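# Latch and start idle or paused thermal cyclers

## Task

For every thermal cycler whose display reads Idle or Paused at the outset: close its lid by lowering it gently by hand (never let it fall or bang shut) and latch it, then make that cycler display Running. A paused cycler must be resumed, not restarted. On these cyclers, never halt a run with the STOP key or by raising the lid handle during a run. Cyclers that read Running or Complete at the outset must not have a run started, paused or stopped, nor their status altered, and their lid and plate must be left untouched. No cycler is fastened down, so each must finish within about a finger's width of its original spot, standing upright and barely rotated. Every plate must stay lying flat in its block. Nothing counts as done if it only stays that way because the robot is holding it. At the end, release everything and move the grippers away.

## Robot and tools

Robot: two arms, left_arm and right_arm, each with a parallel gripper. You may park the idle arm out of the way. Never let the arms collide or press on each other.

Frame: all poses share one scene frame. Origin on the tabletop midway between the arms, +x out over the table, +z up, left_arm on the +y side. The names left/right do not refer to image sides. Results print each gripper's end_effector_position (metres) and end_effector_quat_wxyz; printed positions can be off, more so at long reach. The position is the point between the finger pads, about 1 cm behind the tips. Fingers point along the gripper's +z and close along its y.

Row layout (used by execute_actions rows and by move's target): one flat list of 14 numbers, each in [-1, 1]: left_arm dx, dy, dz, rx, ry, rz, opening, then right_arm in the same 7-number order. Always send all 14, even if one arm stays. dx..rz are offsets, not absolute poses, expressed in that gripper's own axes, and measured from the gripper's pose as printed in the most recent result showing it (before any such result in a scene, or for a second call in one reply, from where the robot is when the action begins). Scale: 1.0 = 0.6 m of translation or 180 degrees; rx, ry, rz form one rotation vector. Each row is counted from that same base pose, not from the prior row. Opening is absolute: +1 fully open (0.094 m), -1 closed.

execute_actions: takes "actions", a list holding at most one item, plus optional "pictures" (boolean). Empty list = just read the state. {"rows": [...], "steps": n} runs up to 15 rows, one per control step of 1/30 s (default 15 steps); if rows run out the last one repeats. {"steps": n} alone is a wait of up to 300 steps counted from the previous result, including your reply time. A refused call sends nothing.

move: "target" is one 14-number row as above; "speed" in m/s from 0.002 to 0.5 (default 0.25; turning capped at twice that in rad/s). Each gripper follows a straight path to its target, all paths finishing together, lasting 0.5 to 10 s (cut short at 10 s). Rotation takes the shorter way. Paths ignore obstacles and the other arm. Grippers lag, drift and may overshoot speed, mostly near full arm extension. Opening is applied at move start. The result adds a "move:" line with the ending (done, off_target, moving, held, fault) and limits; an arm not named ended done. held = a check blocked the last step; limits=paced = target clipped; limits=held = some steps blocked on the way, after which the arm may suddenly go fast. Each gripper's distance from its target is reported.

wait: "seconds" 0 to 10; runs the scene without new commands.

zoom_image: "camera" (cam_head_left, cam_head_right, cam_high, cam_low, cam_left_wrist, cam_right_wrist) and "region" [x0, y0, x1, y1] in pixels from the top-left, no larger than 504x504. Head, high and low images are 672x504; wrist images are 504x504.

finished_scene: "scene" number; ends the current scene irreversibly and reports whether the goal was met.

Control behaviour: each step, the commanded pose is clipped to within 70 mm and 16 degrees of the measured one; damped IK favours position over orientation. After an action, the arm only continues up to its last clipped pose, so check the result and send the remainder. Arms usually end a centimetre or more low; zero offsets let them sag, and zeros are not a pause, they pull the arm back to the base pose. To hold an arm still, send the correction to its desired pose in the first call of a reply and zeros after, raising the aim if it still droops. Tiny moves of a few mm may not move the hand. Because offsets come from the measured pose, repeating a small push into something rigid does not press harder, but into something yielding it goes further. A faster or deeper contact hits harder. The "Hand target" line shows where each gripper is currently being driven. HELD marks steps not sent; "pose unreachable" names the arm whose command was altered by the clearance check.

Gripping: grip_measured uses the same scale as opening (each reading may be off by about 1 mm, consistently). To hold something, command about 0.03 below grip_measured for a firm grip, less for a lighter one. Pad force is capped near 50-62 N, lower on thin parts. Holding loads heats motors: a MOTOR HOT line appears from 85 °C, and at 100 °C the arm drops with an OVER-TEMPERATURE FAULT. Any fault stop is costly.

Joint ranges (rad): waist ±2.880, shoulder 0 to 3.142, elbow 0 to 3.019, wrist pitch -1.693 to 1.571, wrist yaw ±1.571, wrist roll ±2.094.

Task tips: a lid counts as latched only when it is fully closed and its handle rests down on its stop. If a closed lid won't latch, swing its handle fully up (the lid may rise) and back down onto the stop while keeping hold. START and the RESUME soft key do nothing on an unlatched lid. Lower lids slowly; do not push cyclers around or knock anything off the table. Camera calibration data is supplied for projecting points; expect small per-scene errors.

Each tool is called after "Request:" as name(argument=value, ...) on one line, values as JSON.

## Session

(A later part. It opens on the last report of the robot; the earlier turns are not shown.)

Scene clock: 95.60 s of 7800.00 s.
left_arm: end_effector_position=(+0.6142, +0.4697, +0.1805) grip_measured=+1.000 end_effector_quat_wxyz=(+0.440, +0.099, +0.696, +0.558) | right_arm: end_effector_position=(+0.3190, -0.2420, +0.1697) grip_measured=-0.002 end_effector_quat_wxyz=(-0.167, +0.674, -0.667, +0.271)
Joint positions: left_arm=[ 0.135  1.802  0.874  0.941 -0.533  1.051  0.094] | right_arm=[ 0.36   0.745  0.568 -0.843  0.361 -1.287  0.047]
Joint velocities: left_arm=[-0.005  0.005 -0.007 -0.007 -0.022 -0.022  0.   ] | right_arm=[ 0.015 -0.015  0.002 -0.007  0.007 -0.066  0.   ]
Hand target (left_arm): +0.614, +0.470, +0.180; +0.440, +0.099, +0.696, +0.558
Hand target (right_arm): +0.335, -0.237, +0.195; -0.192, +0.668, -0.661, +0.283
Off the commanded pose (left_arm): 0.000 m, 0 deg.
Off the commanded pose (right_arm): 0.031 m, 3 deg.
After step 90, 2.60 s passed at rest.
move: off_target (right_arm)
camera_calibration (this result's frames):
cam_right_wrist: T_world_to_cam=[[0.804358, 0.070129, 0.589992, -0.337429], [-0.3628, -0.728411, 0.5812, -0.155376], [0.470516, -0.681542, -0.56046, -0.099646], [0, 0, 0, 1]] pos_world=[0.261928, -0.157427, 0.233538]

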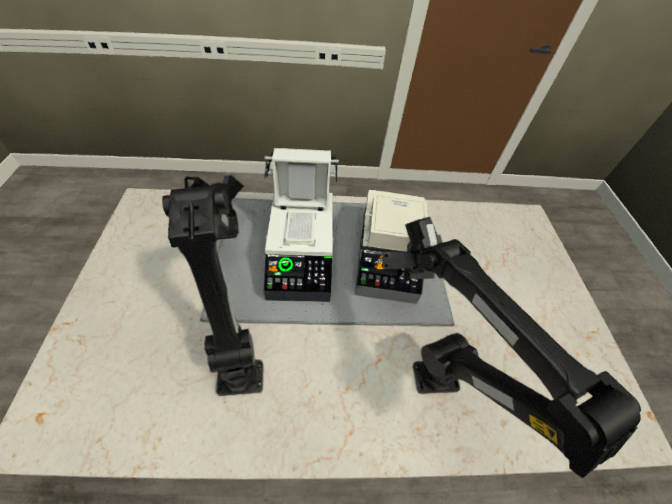

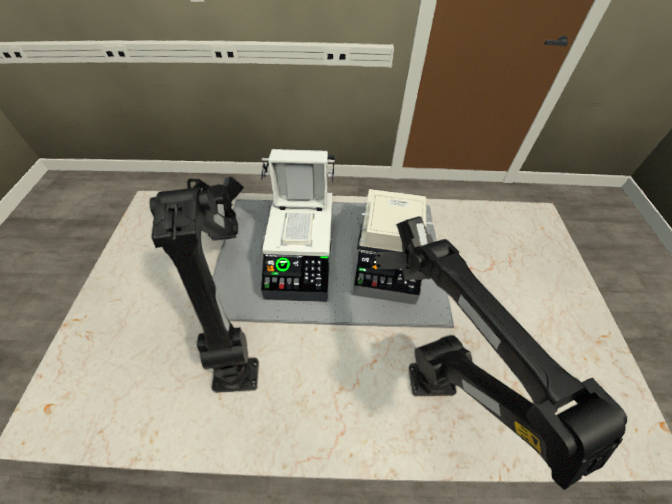

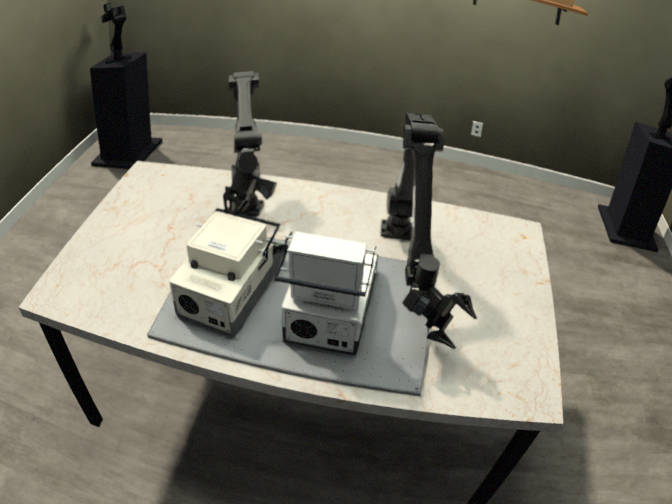

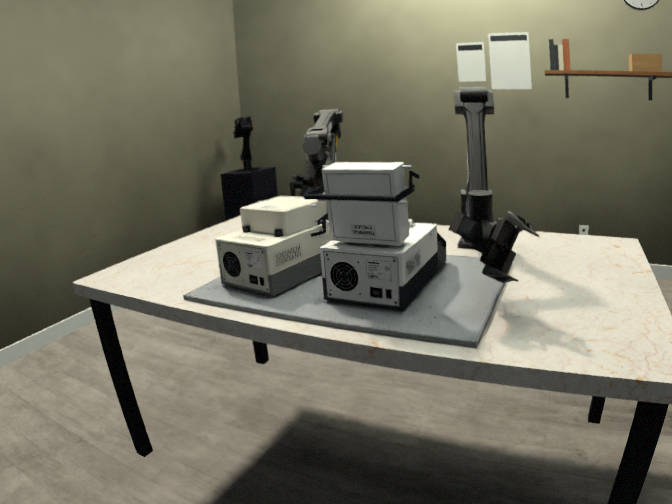

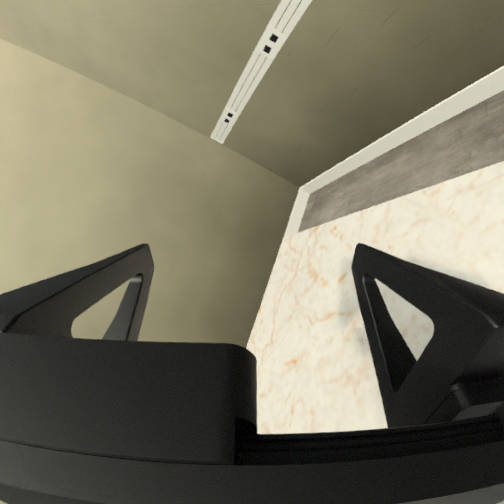

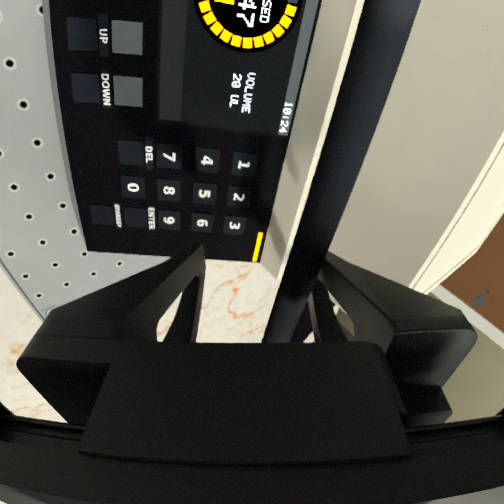

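Request:
move(target=[0,0,0,0,0,0,1, 0,-0.15,-0.05,0,0,0,-0.6], speed=0.05)

Request:
move(target=[0,0,0,0,0,0,1, 0,-0.12,0.01,0,0,0,-0.6], speed=0.05)

Scene clock: 106.77 s of 7800.00 s.
left_arm: end_effector_position=(+0.6142, +0.4697, +0.1805) grip_measured=+1.000 end_effector_quat_wxyz=(+0.440, +0.099, +0.696, +0.558) | right_arm: end_effector_position=(+0.3492, -0.2385, +0.2163) grip_measured=-0.599 end_effector_quat_wxyz=(-0.139, +0.680, -0.674, +0.253)
Joint positions: left_arm=[ 0.135  1.802  0.874  0.941 -0.533  1.051  0.094] | right_arm=[ 0.32   0.867  0.766 -0.979  0.335 -1.306  0.019]
Joint velocities: left_arm=[ 0.005 -0.005 -0.012 -0.007  0.007 -0.037  0.   ] | right_arm=[-0.015 -0.005 -0.002 -0.017 -0.007  0.022  0.   ]
Hand target (left_arm): +0.614, +0.470, +0.180; +0.440, +0.099, +0.696, +0.558
Hand target (right_arm): +0.372, -0.233, +0.246; -0.167, +0.674, -0.667, +0.271
Off the commanded pose (left_arm): 0.000 m, 0 deg.
Off the commanded pose (right_arm): 0.039 m, 4 deg.
After step 90, 5.87 s passed at rest.
move: off_target (right_arm)
camera_calibration (this result's frames):
cam_right_wrist: T_world_to_cam=[[0.842522, 0.0678421, 0.534373, -0.391267], [-0.330798, -0.717771, 0.61268, -0.184336], [0.425123, -0.692966, -0.582296, -0.0674744], [0, 0, 0, 1]] pos_world=[0.297358, -0.152524, 0.282731]

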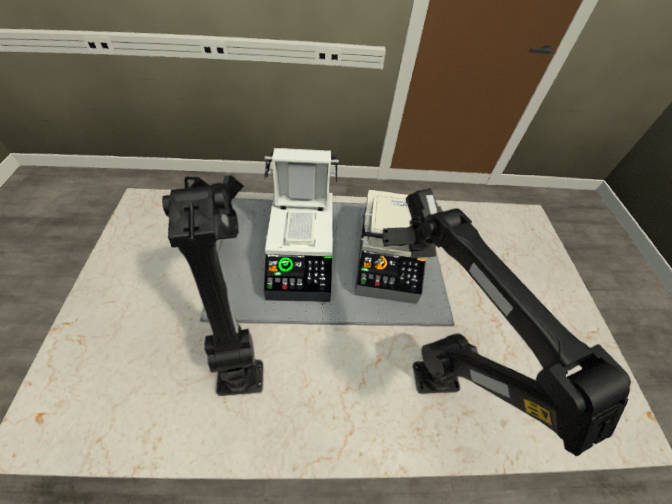

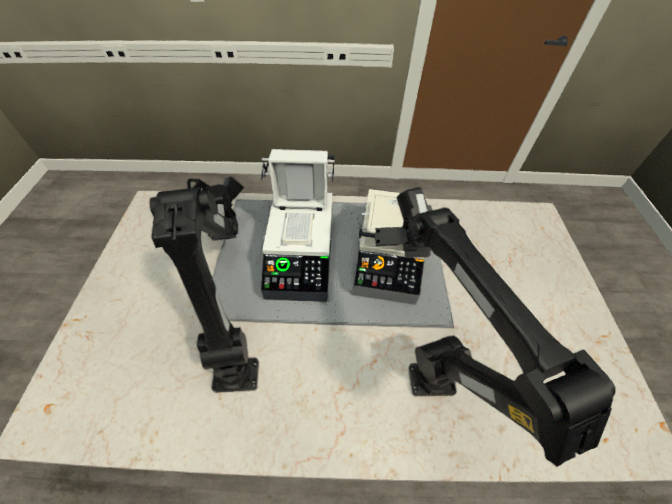

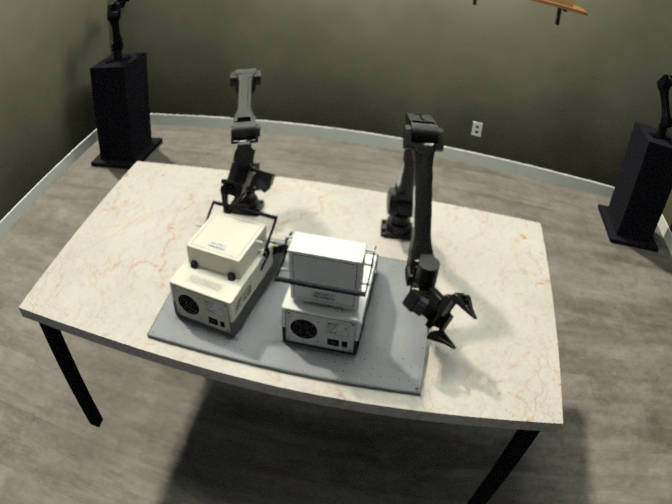

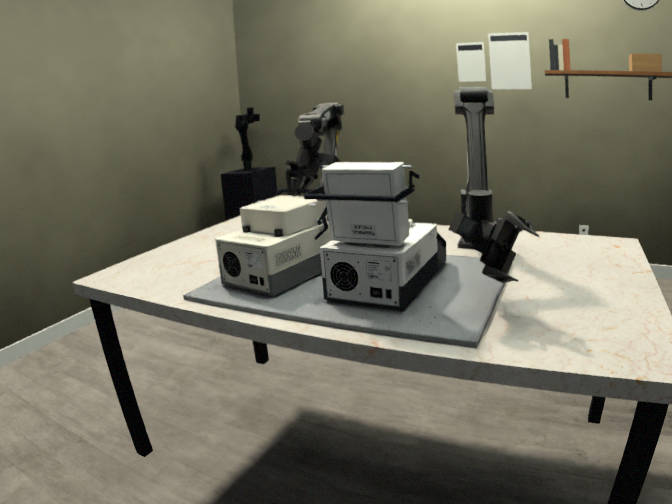

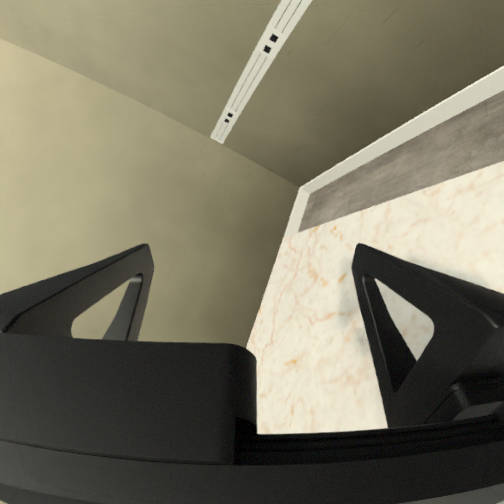

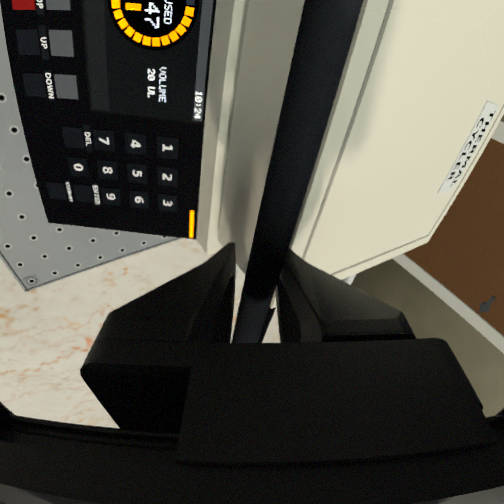

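Scene clock: 108.43 s of 7800.00 s.
left_arm: end_effector_position=(+0.6142, +0.4697, +0.1805) grip_measured=+1.000 end_effector_quat_wxyz=(+0.440, +0.099, +0.696, +0.558) | right_arm: end_effector_position=(+0.3507, -0.2381, +0.2148) grip_measured=-0.602 end_effector_quat_wxyz=(-0.095, +0.699, -0.675, +0.215)
Joint positions: left_arm=[ 0.135  1.802  0.874  0.941 -0.533  1.051  0.094] | right_arm=[ 0.299  0.944  0.838 -1.086  0.294 -1.325  0.019]
Joint velocities: left_arm=[ 0.005 -0.015  0.017  0.002 -0.007  0.022  0.   ] | right_arm=[-0.015  0.005 -0.027 -0.022 -0.007  0.022  0.001]
Hand target (left_arm): +0.614, +0.470, +0.180; +0.440, +0.099, +0.696, +0.558
Hand target (right_arm): +0.403, -0.237, +0.251; -0.138, +0.679, -0.675, +0.254
Off the commanded pose (left_arm): 0.000 m, 0 deg.
Off the commanded pose (right_arm): 0.072 m, 7 deg.
move: off_target (right_arm)
camera_calibration (this result's frames):
cam_right_wrist: T_world_to_cam=[[0.899797, 0.0849662, 0.427956, -0.384983], [-0.244997, -0.713227, 0.656721, -0.221129], [0.361029, -0.695764, -0.620943, -0.0385525], [0, 0, 0, 1]] pos_world=[0.306149, -0.151828, 0.286037]

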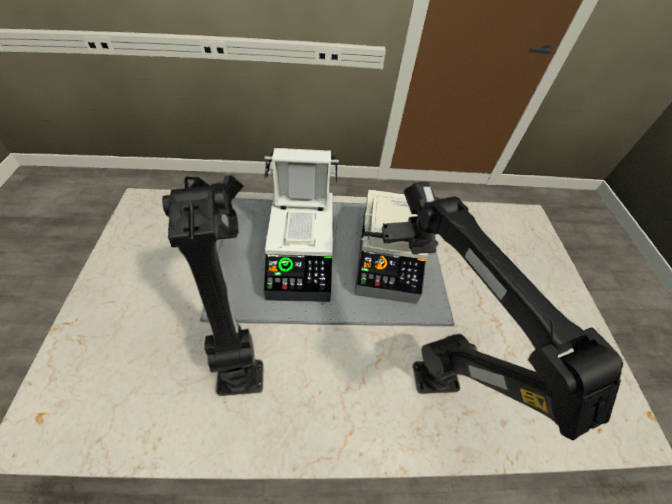

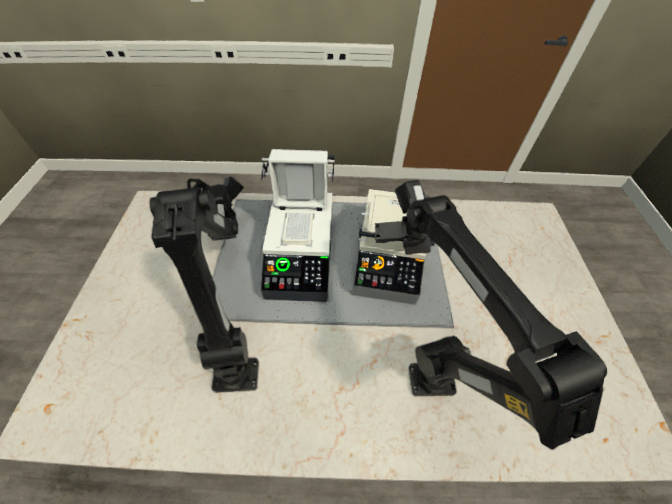

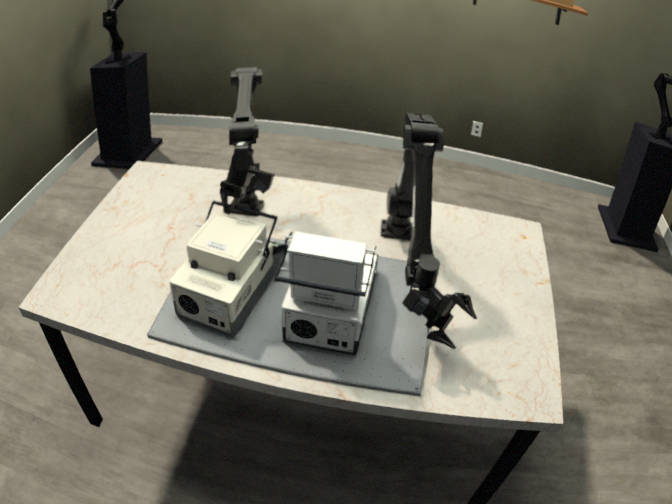

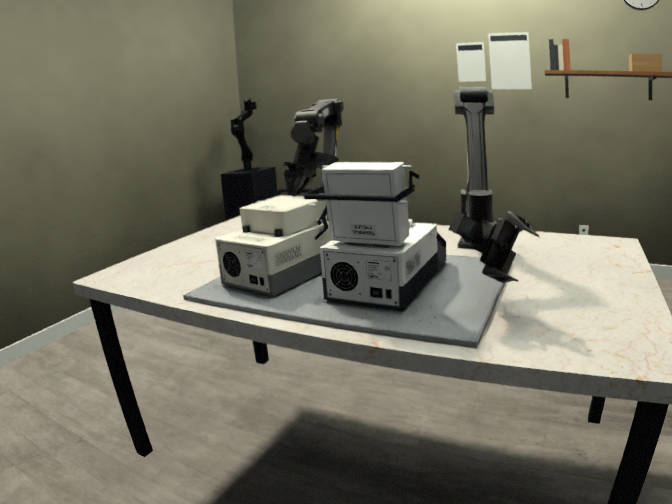

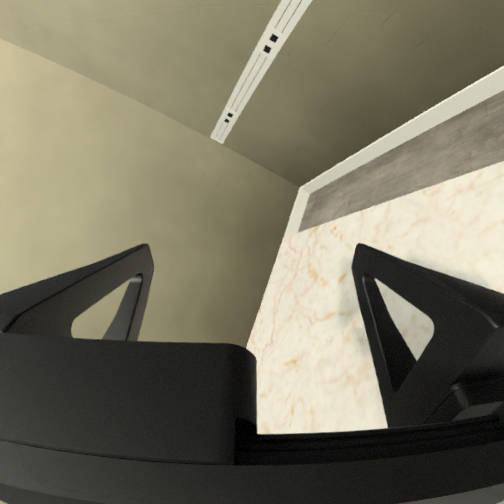

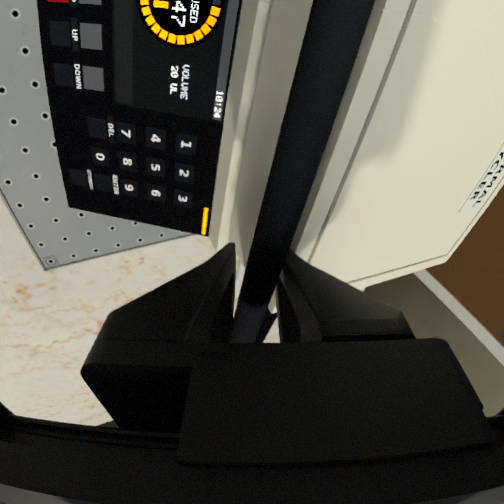

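Request:
move(target=[0,0,0,0,0,0,1, 0,-0.13,-0.11,0,0,0,-0.6], speed=0.05)

Request:
move(target=[0,0,0,0,0,0,1, 0,-0.14,-0.03,0,0,0,-0.6], speed=0.05)

Scene clock: 115.00 s of 7800.00 s.
left_arm: end_effector_position=(+0.6142, +0.4697, +0.1805) grip_measured=+1.000 end_effector_quat_wxyz=(+0.440, +0.099, +0.696, +0.558) | right_arm: end_effector_position=(+0.3846, -0.2267, +0.2874) grip_measured=-0.602 end_effector_quat_wxyz=(-0.086, +0.701, -0.675, +0.212)
Joint positions: left_arm=[ 0.135  1.802  0.874  0.941 -0.533  1.051  0.094] | right_arm=[ 0.3    1.052  1.098 -1.258  0.298 -1.326  0.019]
Joint velocities: left_arm=[-0.015 -0.015 -0.007  0.002 -0.022  0.007  0.   ] | right_arm=[-0.005 -0.005 -0.002 -0.022  0.007 -0.022  0.001]
Hand target (left_arm): +0.614, +0.470, +0.180; +0.440, +0.099, +0.696, +0.558
Hand target (right_arm): +0.392, -0.223, +0.306; -0.096, +0.699, -0.675, +0.215
Off the commanded pose (left_arm): 0.000 m, 0 deg.
Off the commanded pose (right_arm): 0.021 m, 1 deg.
After step 90, 1.23 s passed at rest.
move: off_target (right_arm)
camera_calibration (this result's frames):
cam_right_wrist: T_world_to_cam=[[0.907389, 0.0886562, 0.410835, -0.444599], [-0.233557, -0.706312, 0.668263, -0.25854], [0.349423, -0.702327, -0.620193, 0.00490598], [0, 0, 0, 1]] pos_world=[0.341326, -0.139748, 0.358472]

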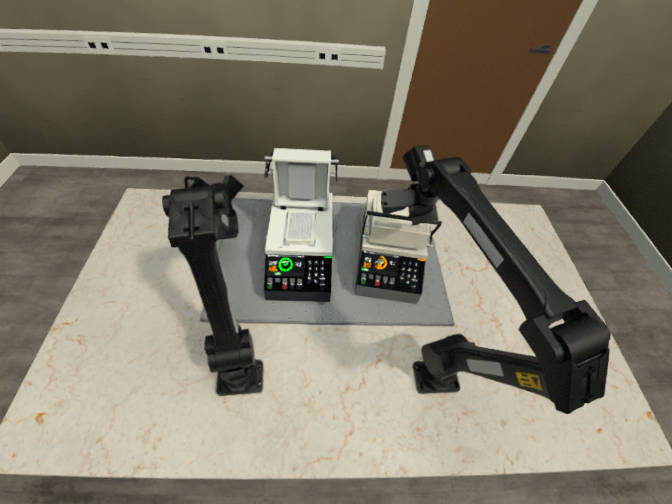

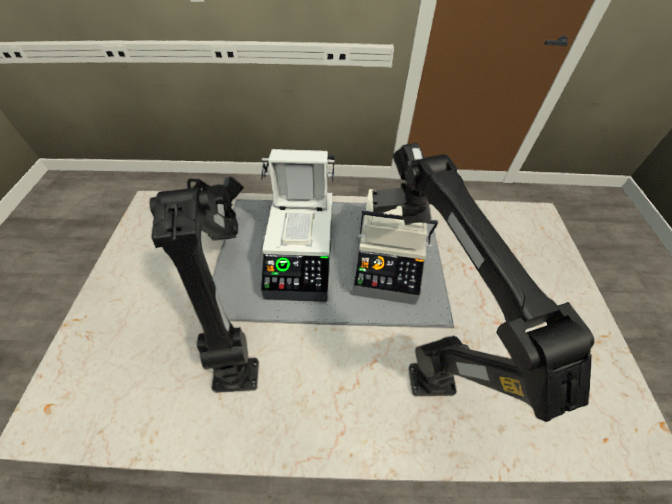

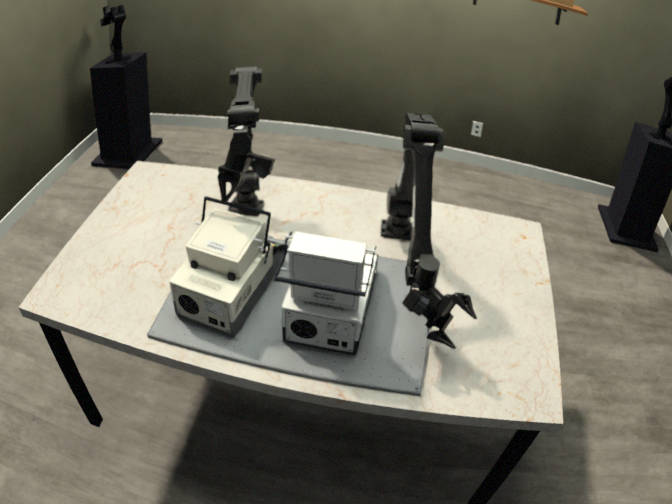

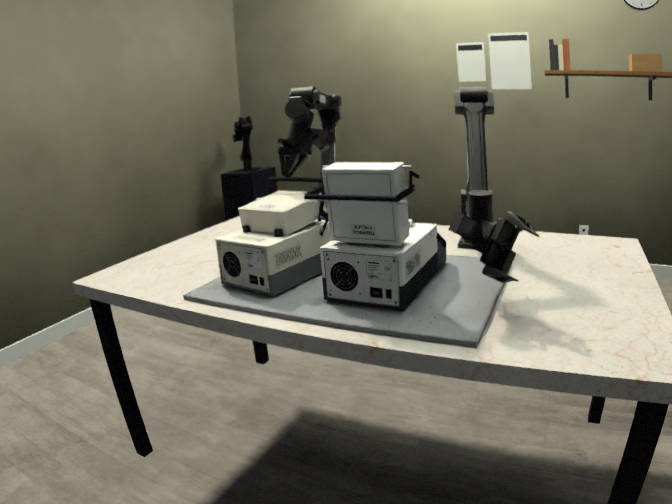

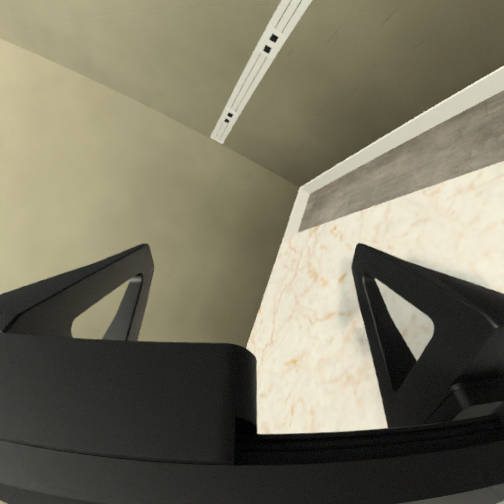

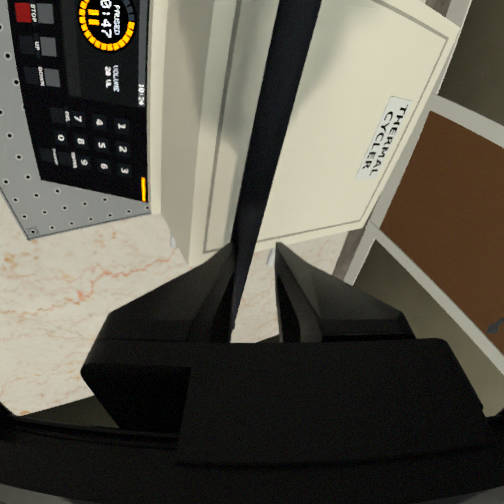

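Scene clock: 117.03 s of 7800.00 s.
left_arm: end_effector_position=(+0.6142, +0.4697, +0.1805) grip_measured=+1.000 end_effector_quat_wxyz=(+0.440, +0.099, +0.696, +0.558) | right_arm: end_effector_position=(+0.4448, -0.2168, +0.3199) grip_measured=-0.602 end_effector_quat_wxyz=(-0.079, +0.700, -0.678, +0.209)
Joint positions: left_arm=[ 0.135  1.802  0.874  0.941 -0.533  1.051  0.094] | right_arm=[ 0.271  1.226  1.316 -1.311  0.289 -1.346  0.019]
Joint velocities: left_arm=[-0.005  0.005  0.002 -0.007 -0.007  0.037  0.   ] | right_arm=[-0.005 -0.005  0.007 -0.002  0.022  0.066 -0.   ]
Hand target (left_arm): +0.614, +0.470, +0.180; +0.440, +0.099, +0.696, +0.558
Hand target (right_arm): +0.453, -0.217, +0.337; -0.086, +0.701, -0.675, +0.213
Off the commanded pose (left_arm): 0.000 m, 0 deg.
Off the commanded pose (right_arm): 0.020 m, 1 deg.
move: off_target (right_arm)
camera_calibration (this result's frames):
cam_right_wrist: T_world_to_cam=[[0.913682, 0.083522, 0.397756, -0.513197], [-0.229106, -0.702506, 0.673792, -0.26212], [0.335702, -0.70676, -0.622731, 0.0169509], [0, 0, 0, 1]] pos_world=[0.403155, -0.129297, 0.391298]

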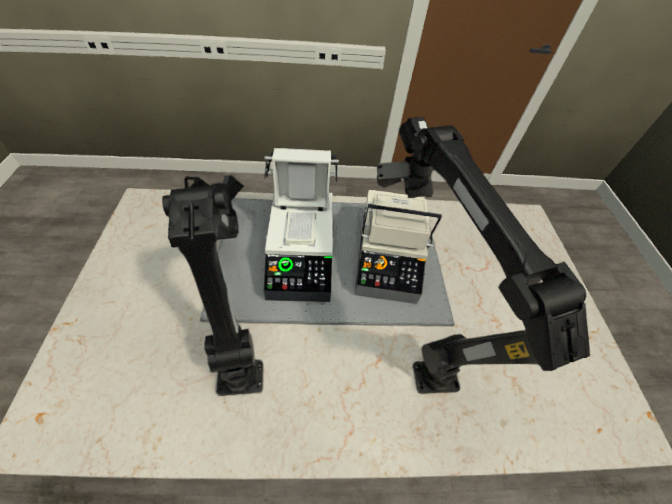

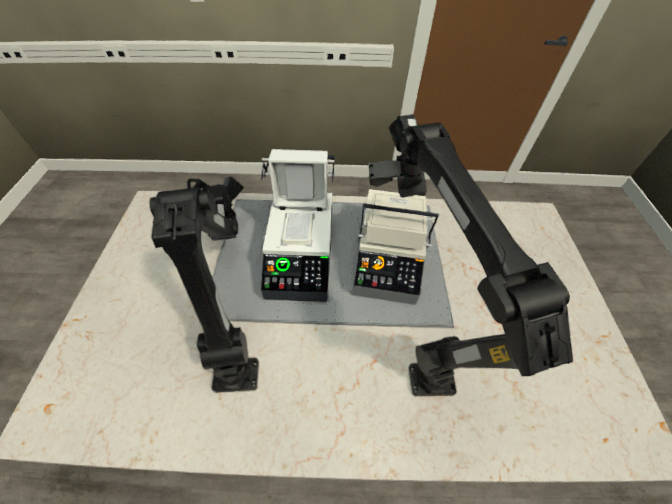

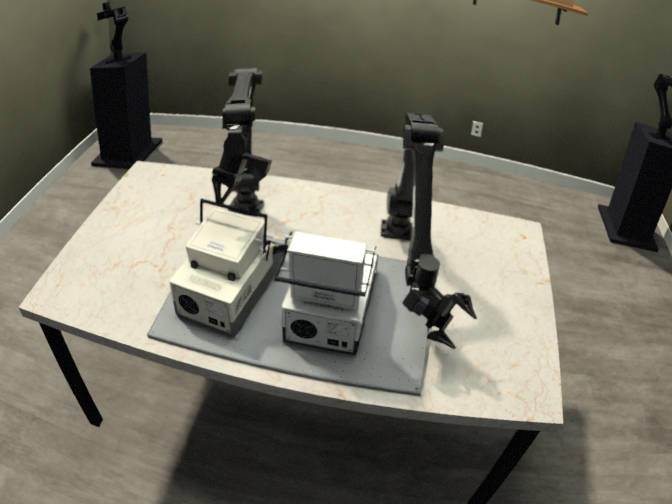

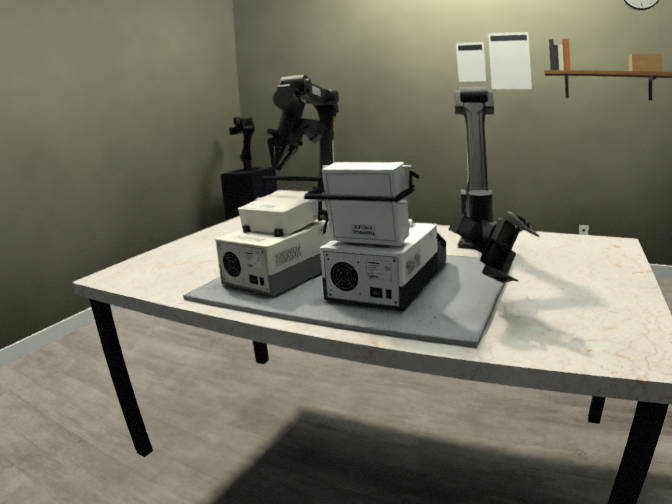

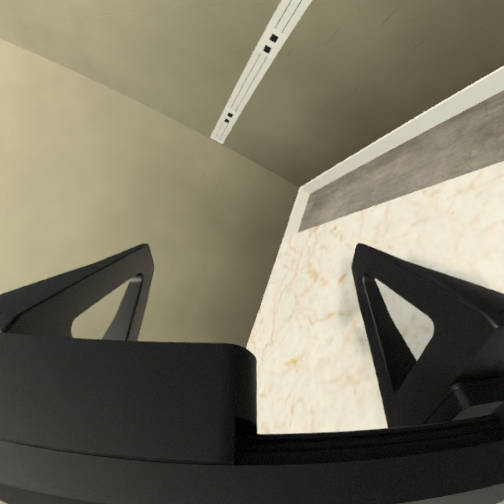

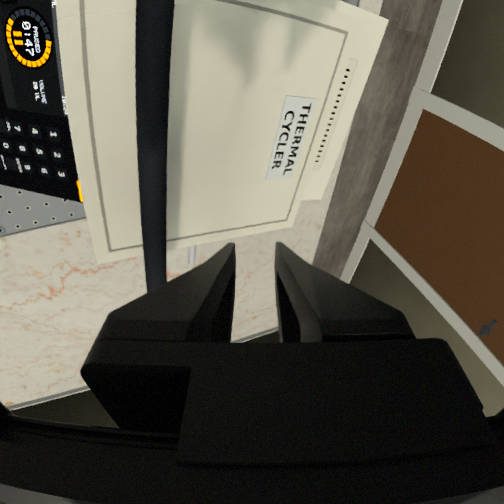

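Request:
move(target=[0,0,0,0,0,0,1, 0,0.09,-0.15,0,0,0,0.2], speed=0.1)

Request:
move(target=[0,0,0,0,0,0,1, 0,0.03,0,0,0,0,0.2], speed=0.1)

Scene clock: 128.00 s of 7800.00 s.
left_arm: end_effector_position=(+0.6142, +0.4697, +0.1805) grip_measured=+1.000 end_effector_quat_wxyz=(+0.440, +0.099, +0.696, +0.558) | right_arm: end_effector_position=(+0.3594, -0.2091, +0.3621) grip_measured=+0.198 end_effector_quat_wxyz=(-0.067, +0.707, -0.673, +0.204)
Joint positions: left_arm=[ 0.135  1.802  0.874  0.941 -0.533  1.051  0.094] | right_arm=[ 0.387  1.067  1.316 -1.528  0.326 -1.244  0.056]
Joint velocities: left_arm=[-0.005 -0.005 -0.017 -0.007 -0.037 -0.066  0.   ] | right_arm=[-0.015 -0.005 -0.007  0.007 -0.037 -0.081  0.   ]
Hand target (left_arm): +0.614, +0.470, +0.180; +0.440, +0.099, +0.696, +0.558
Hand target (right_arm): +0.359, -0.207, +0.380; -0.080, +0.701, -0.678, +0.209
Off the commanded pose (left_arm): 0.000 m, 0 deg.
Off the commanded pose (right_arm): 0.018 m, 2 deg.
After step 90, 6.57 s passed at rest.
move: off_target (right_arm)
camera_calibration (this result's frames):
cam_right_wrist: T_world_to_cam=[[0.922106, 0.0990333, 0.374049, -0.443778], [-0.204476, -0.695973, 0.68834, -0.317471], [0.328496, -0.711206, -0.621511, 0.0785799], [0, 0, 0, 1]] pos_world=[0.318482, -0.121116, 0.433361]

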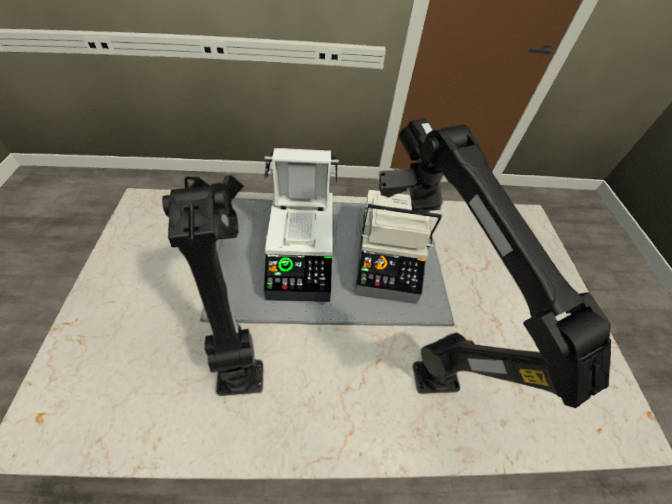

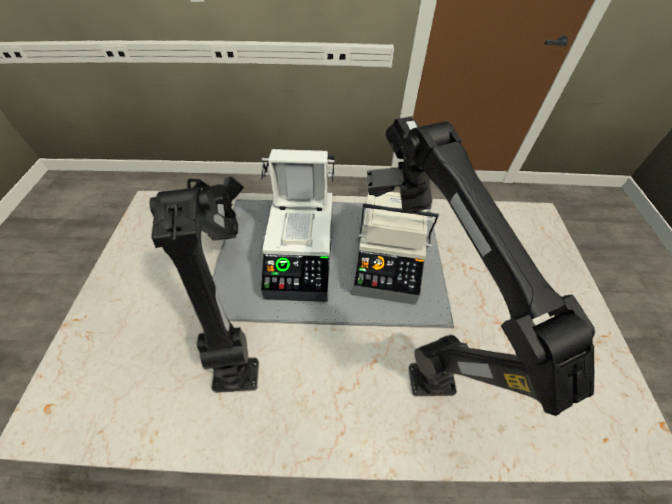

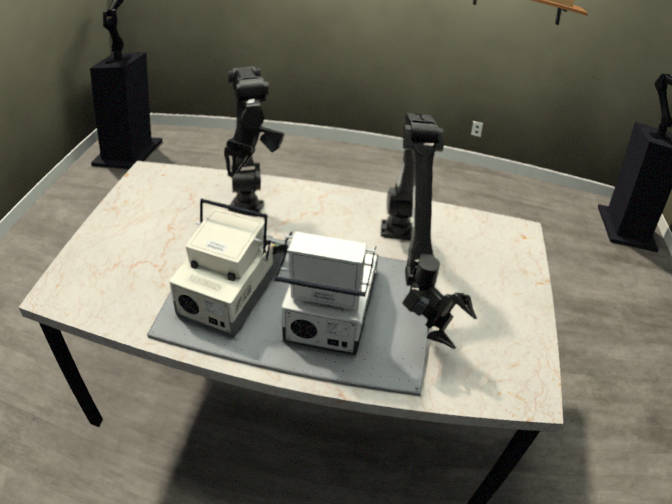

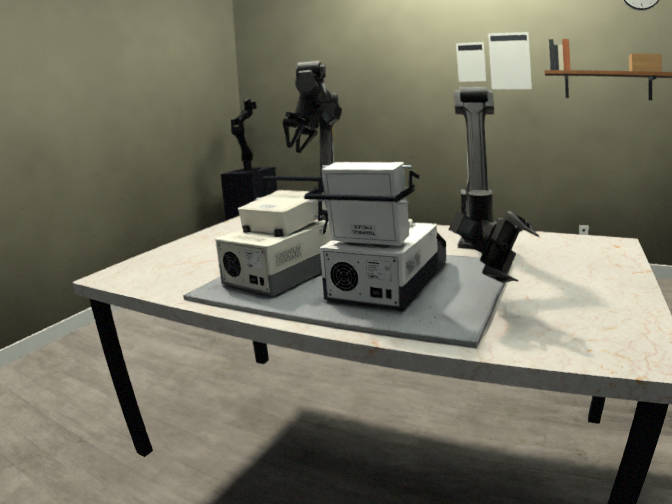

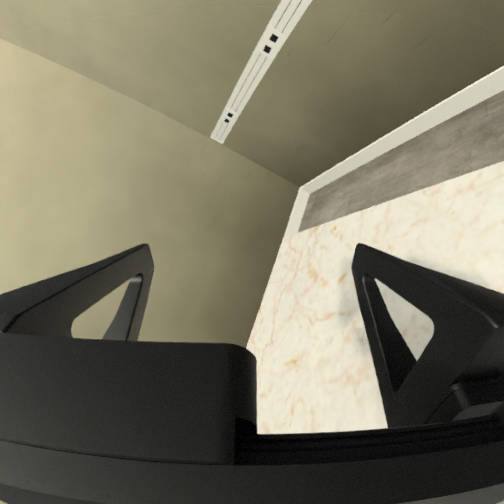

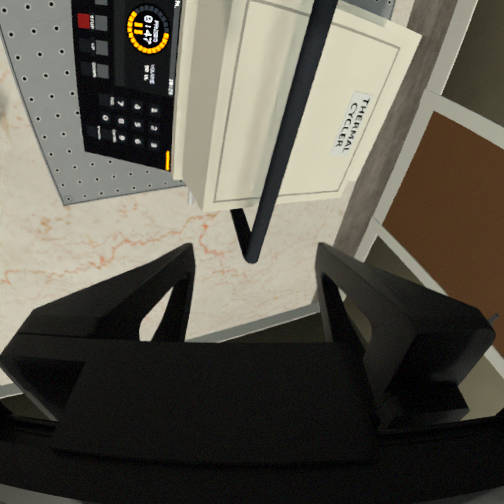

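Scene clock: 128.77 s of 7800.00 s.
left_arm: end_effector_position=(+0.6142, +0.4697, +0.1805) grip_measured=+1.000 end_effector_quat_wxyz=(+0.440, +0.099, +0.696, +0.558) | right_arm: end_effector_position=(+0.3459, -0.2115, +0.3559) grip_measured=+0.198 end_effector_quat_wxyz=(-0.067, +0.710, -0.671, +0.204)
Joint positions: left_arm=[ 0.135  1.802  0.874  0.941 -0.533  1.051  0.094] | right_arm=[ 0.398  1.03   1.275 -1.528  0.327 -1.24   0.056]
Joint velocities: left_arm=[-0.005 -0.005  0.007 -0.007 -0.007  0.081  0.   ] | right_arm=[-0.015 -0.005  0.002  0.002 -0.022  0.022 -0.001]
Hand target (left_arm): +0.614, +0.470, +0.180; +0.440, +0.099, +0.696, +0.558
Hand target (right_arm): +0.343, -0.211, +0.355; -0.067, +0.707, -0.673, +0.204
Off the commanded pose (left_arm): 0.000 m, 0 deg.
Off the commanded pose (right_arm): 0.003 m, 0 deg.
move: done
camera_calibration (this result's frames):
cam_right_wrist: T_world_to_cam=[[0.922054, 0.106129, 0.372227, -0.426611], [-0.198227, -0.696511, 0.689622, -0.320367], [0.332449, -0.709654, -0.621183, 0.0762507], [0, 0, 0, 1]] pos_world=[0.304503, -0.123752, 0.427094]

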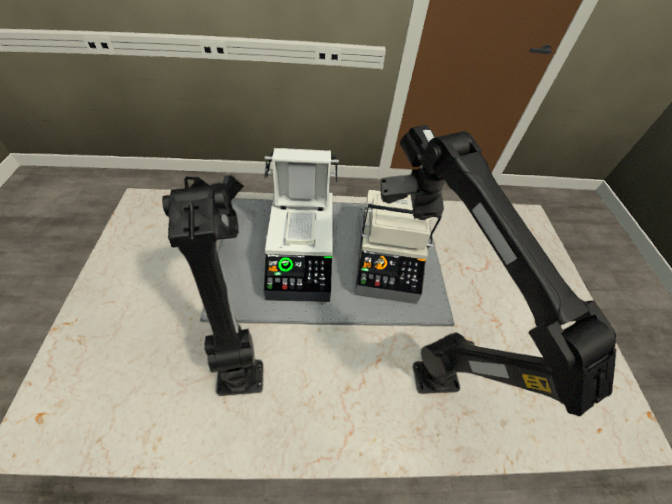

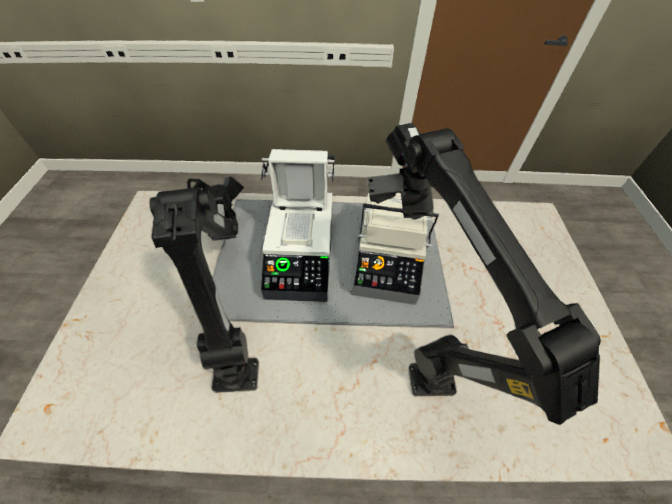

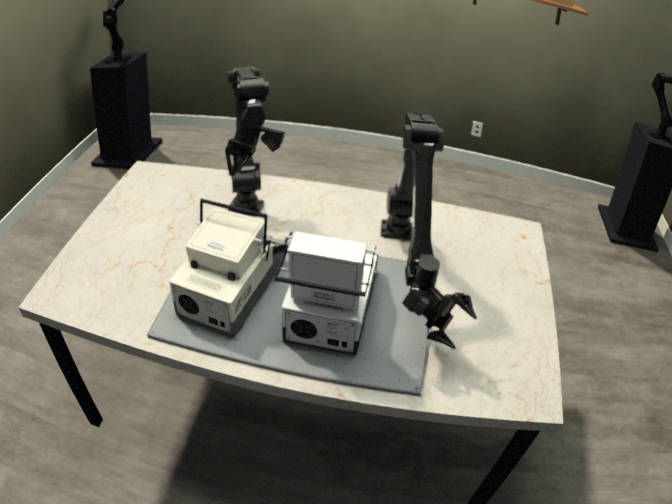

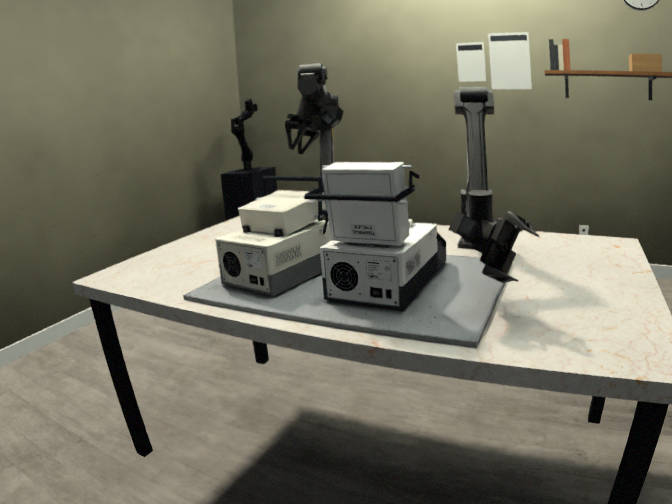

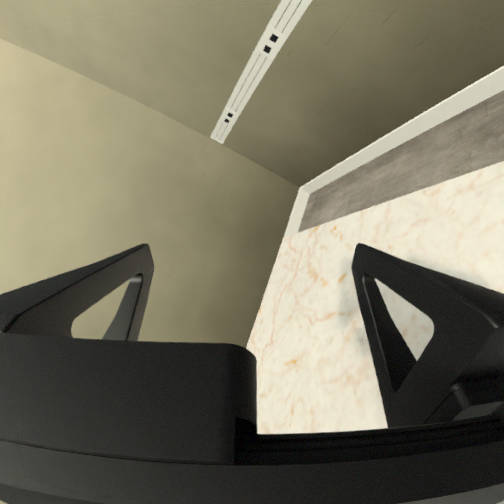

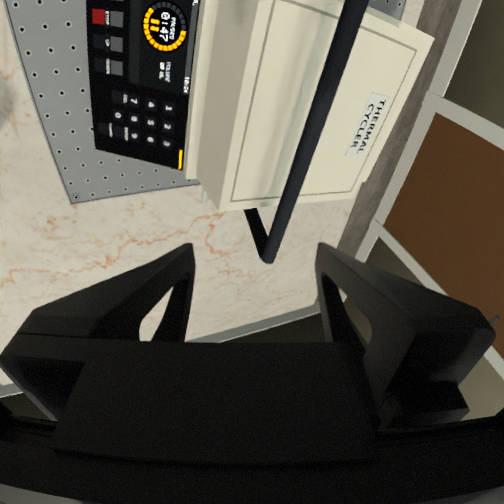

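Request:
move(target=[0,0,0,0,0,0,1, -0.04,-0.04,0.12,0,0,0,0.2], speed=0.07)

Scene clock: 135.43 s of 7800.00 s.
left_arm: end_effector_position=(+0.6142, +0.4697, +0.1805) grip_measured=+1.000 end_effector_quat_wxyz=(+0.440, +0.099, +0.696, +0.558) | right_arm: end_effector_position=(+0.3882, -0.1971, +0.2975) grip_measured=+0.198 end_effector_quat_wxyz=(-0.063, +0.708, -0.673, +0.202)
Joint positions: left_arm=[ 0.135  1.802  0.874  0.941 -0.533  1.051  0.094] | right_arm=[ 0.384  1.127  1.188 -1.348  0.325 -1.247  0.056]
Joint velocities: left_arm=[-0.024 -0.005 -0.002  0.017 -0.066 -0.007  0.   ] | right_arm=[-0.015 -0.005 -0.002 -0.002 -0.037  0.022 -0.   ]
Hand target (left_arm): +0.614, +0.470, +0.180; +0.440, +0.099, +0.696, +0.558
Hand target (right_arm): +0.394, -0.197, +0.294; -0.067, +0.710, -0.671, +0.204
Off the commanded pose (left_arm): 0.000 m, 0 deg.
Off the commanded pose (right_arm): 0.008 m, 1 deg.
After step 90, 2.20 s passed at rest.
move: done
camera_calibration (this result's frames):
cam_right_wrist: T_world_to_cam=[[0.92504, 0.100661, 0.366291, -0.445878], [-0.198659, -0.693692, 0.692334, -0.261785], [0.323784, -0.713203, -0.621696, 0.0389839], [0, 0, 0, 1]] pos_world=[0.347826, -0.108912, 0.368799]

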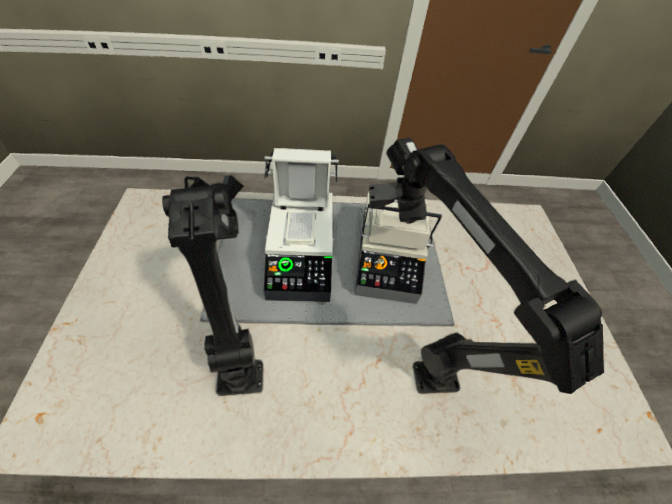

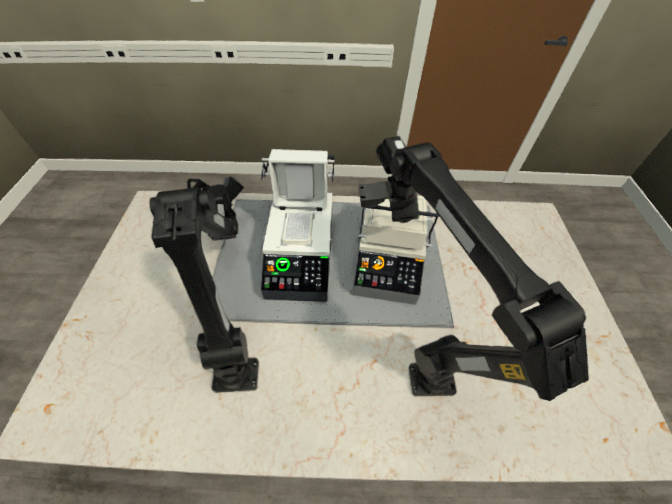

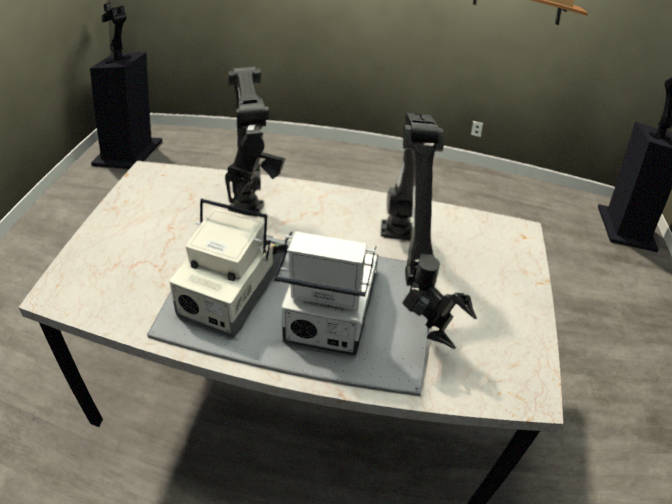

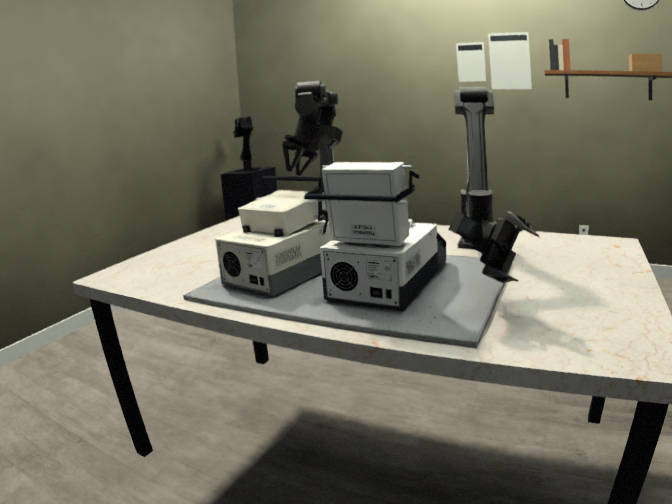

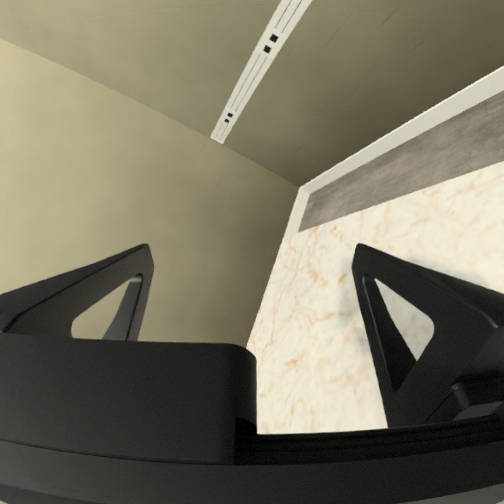

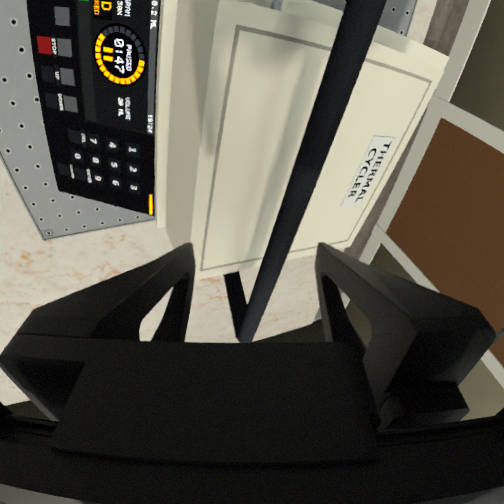

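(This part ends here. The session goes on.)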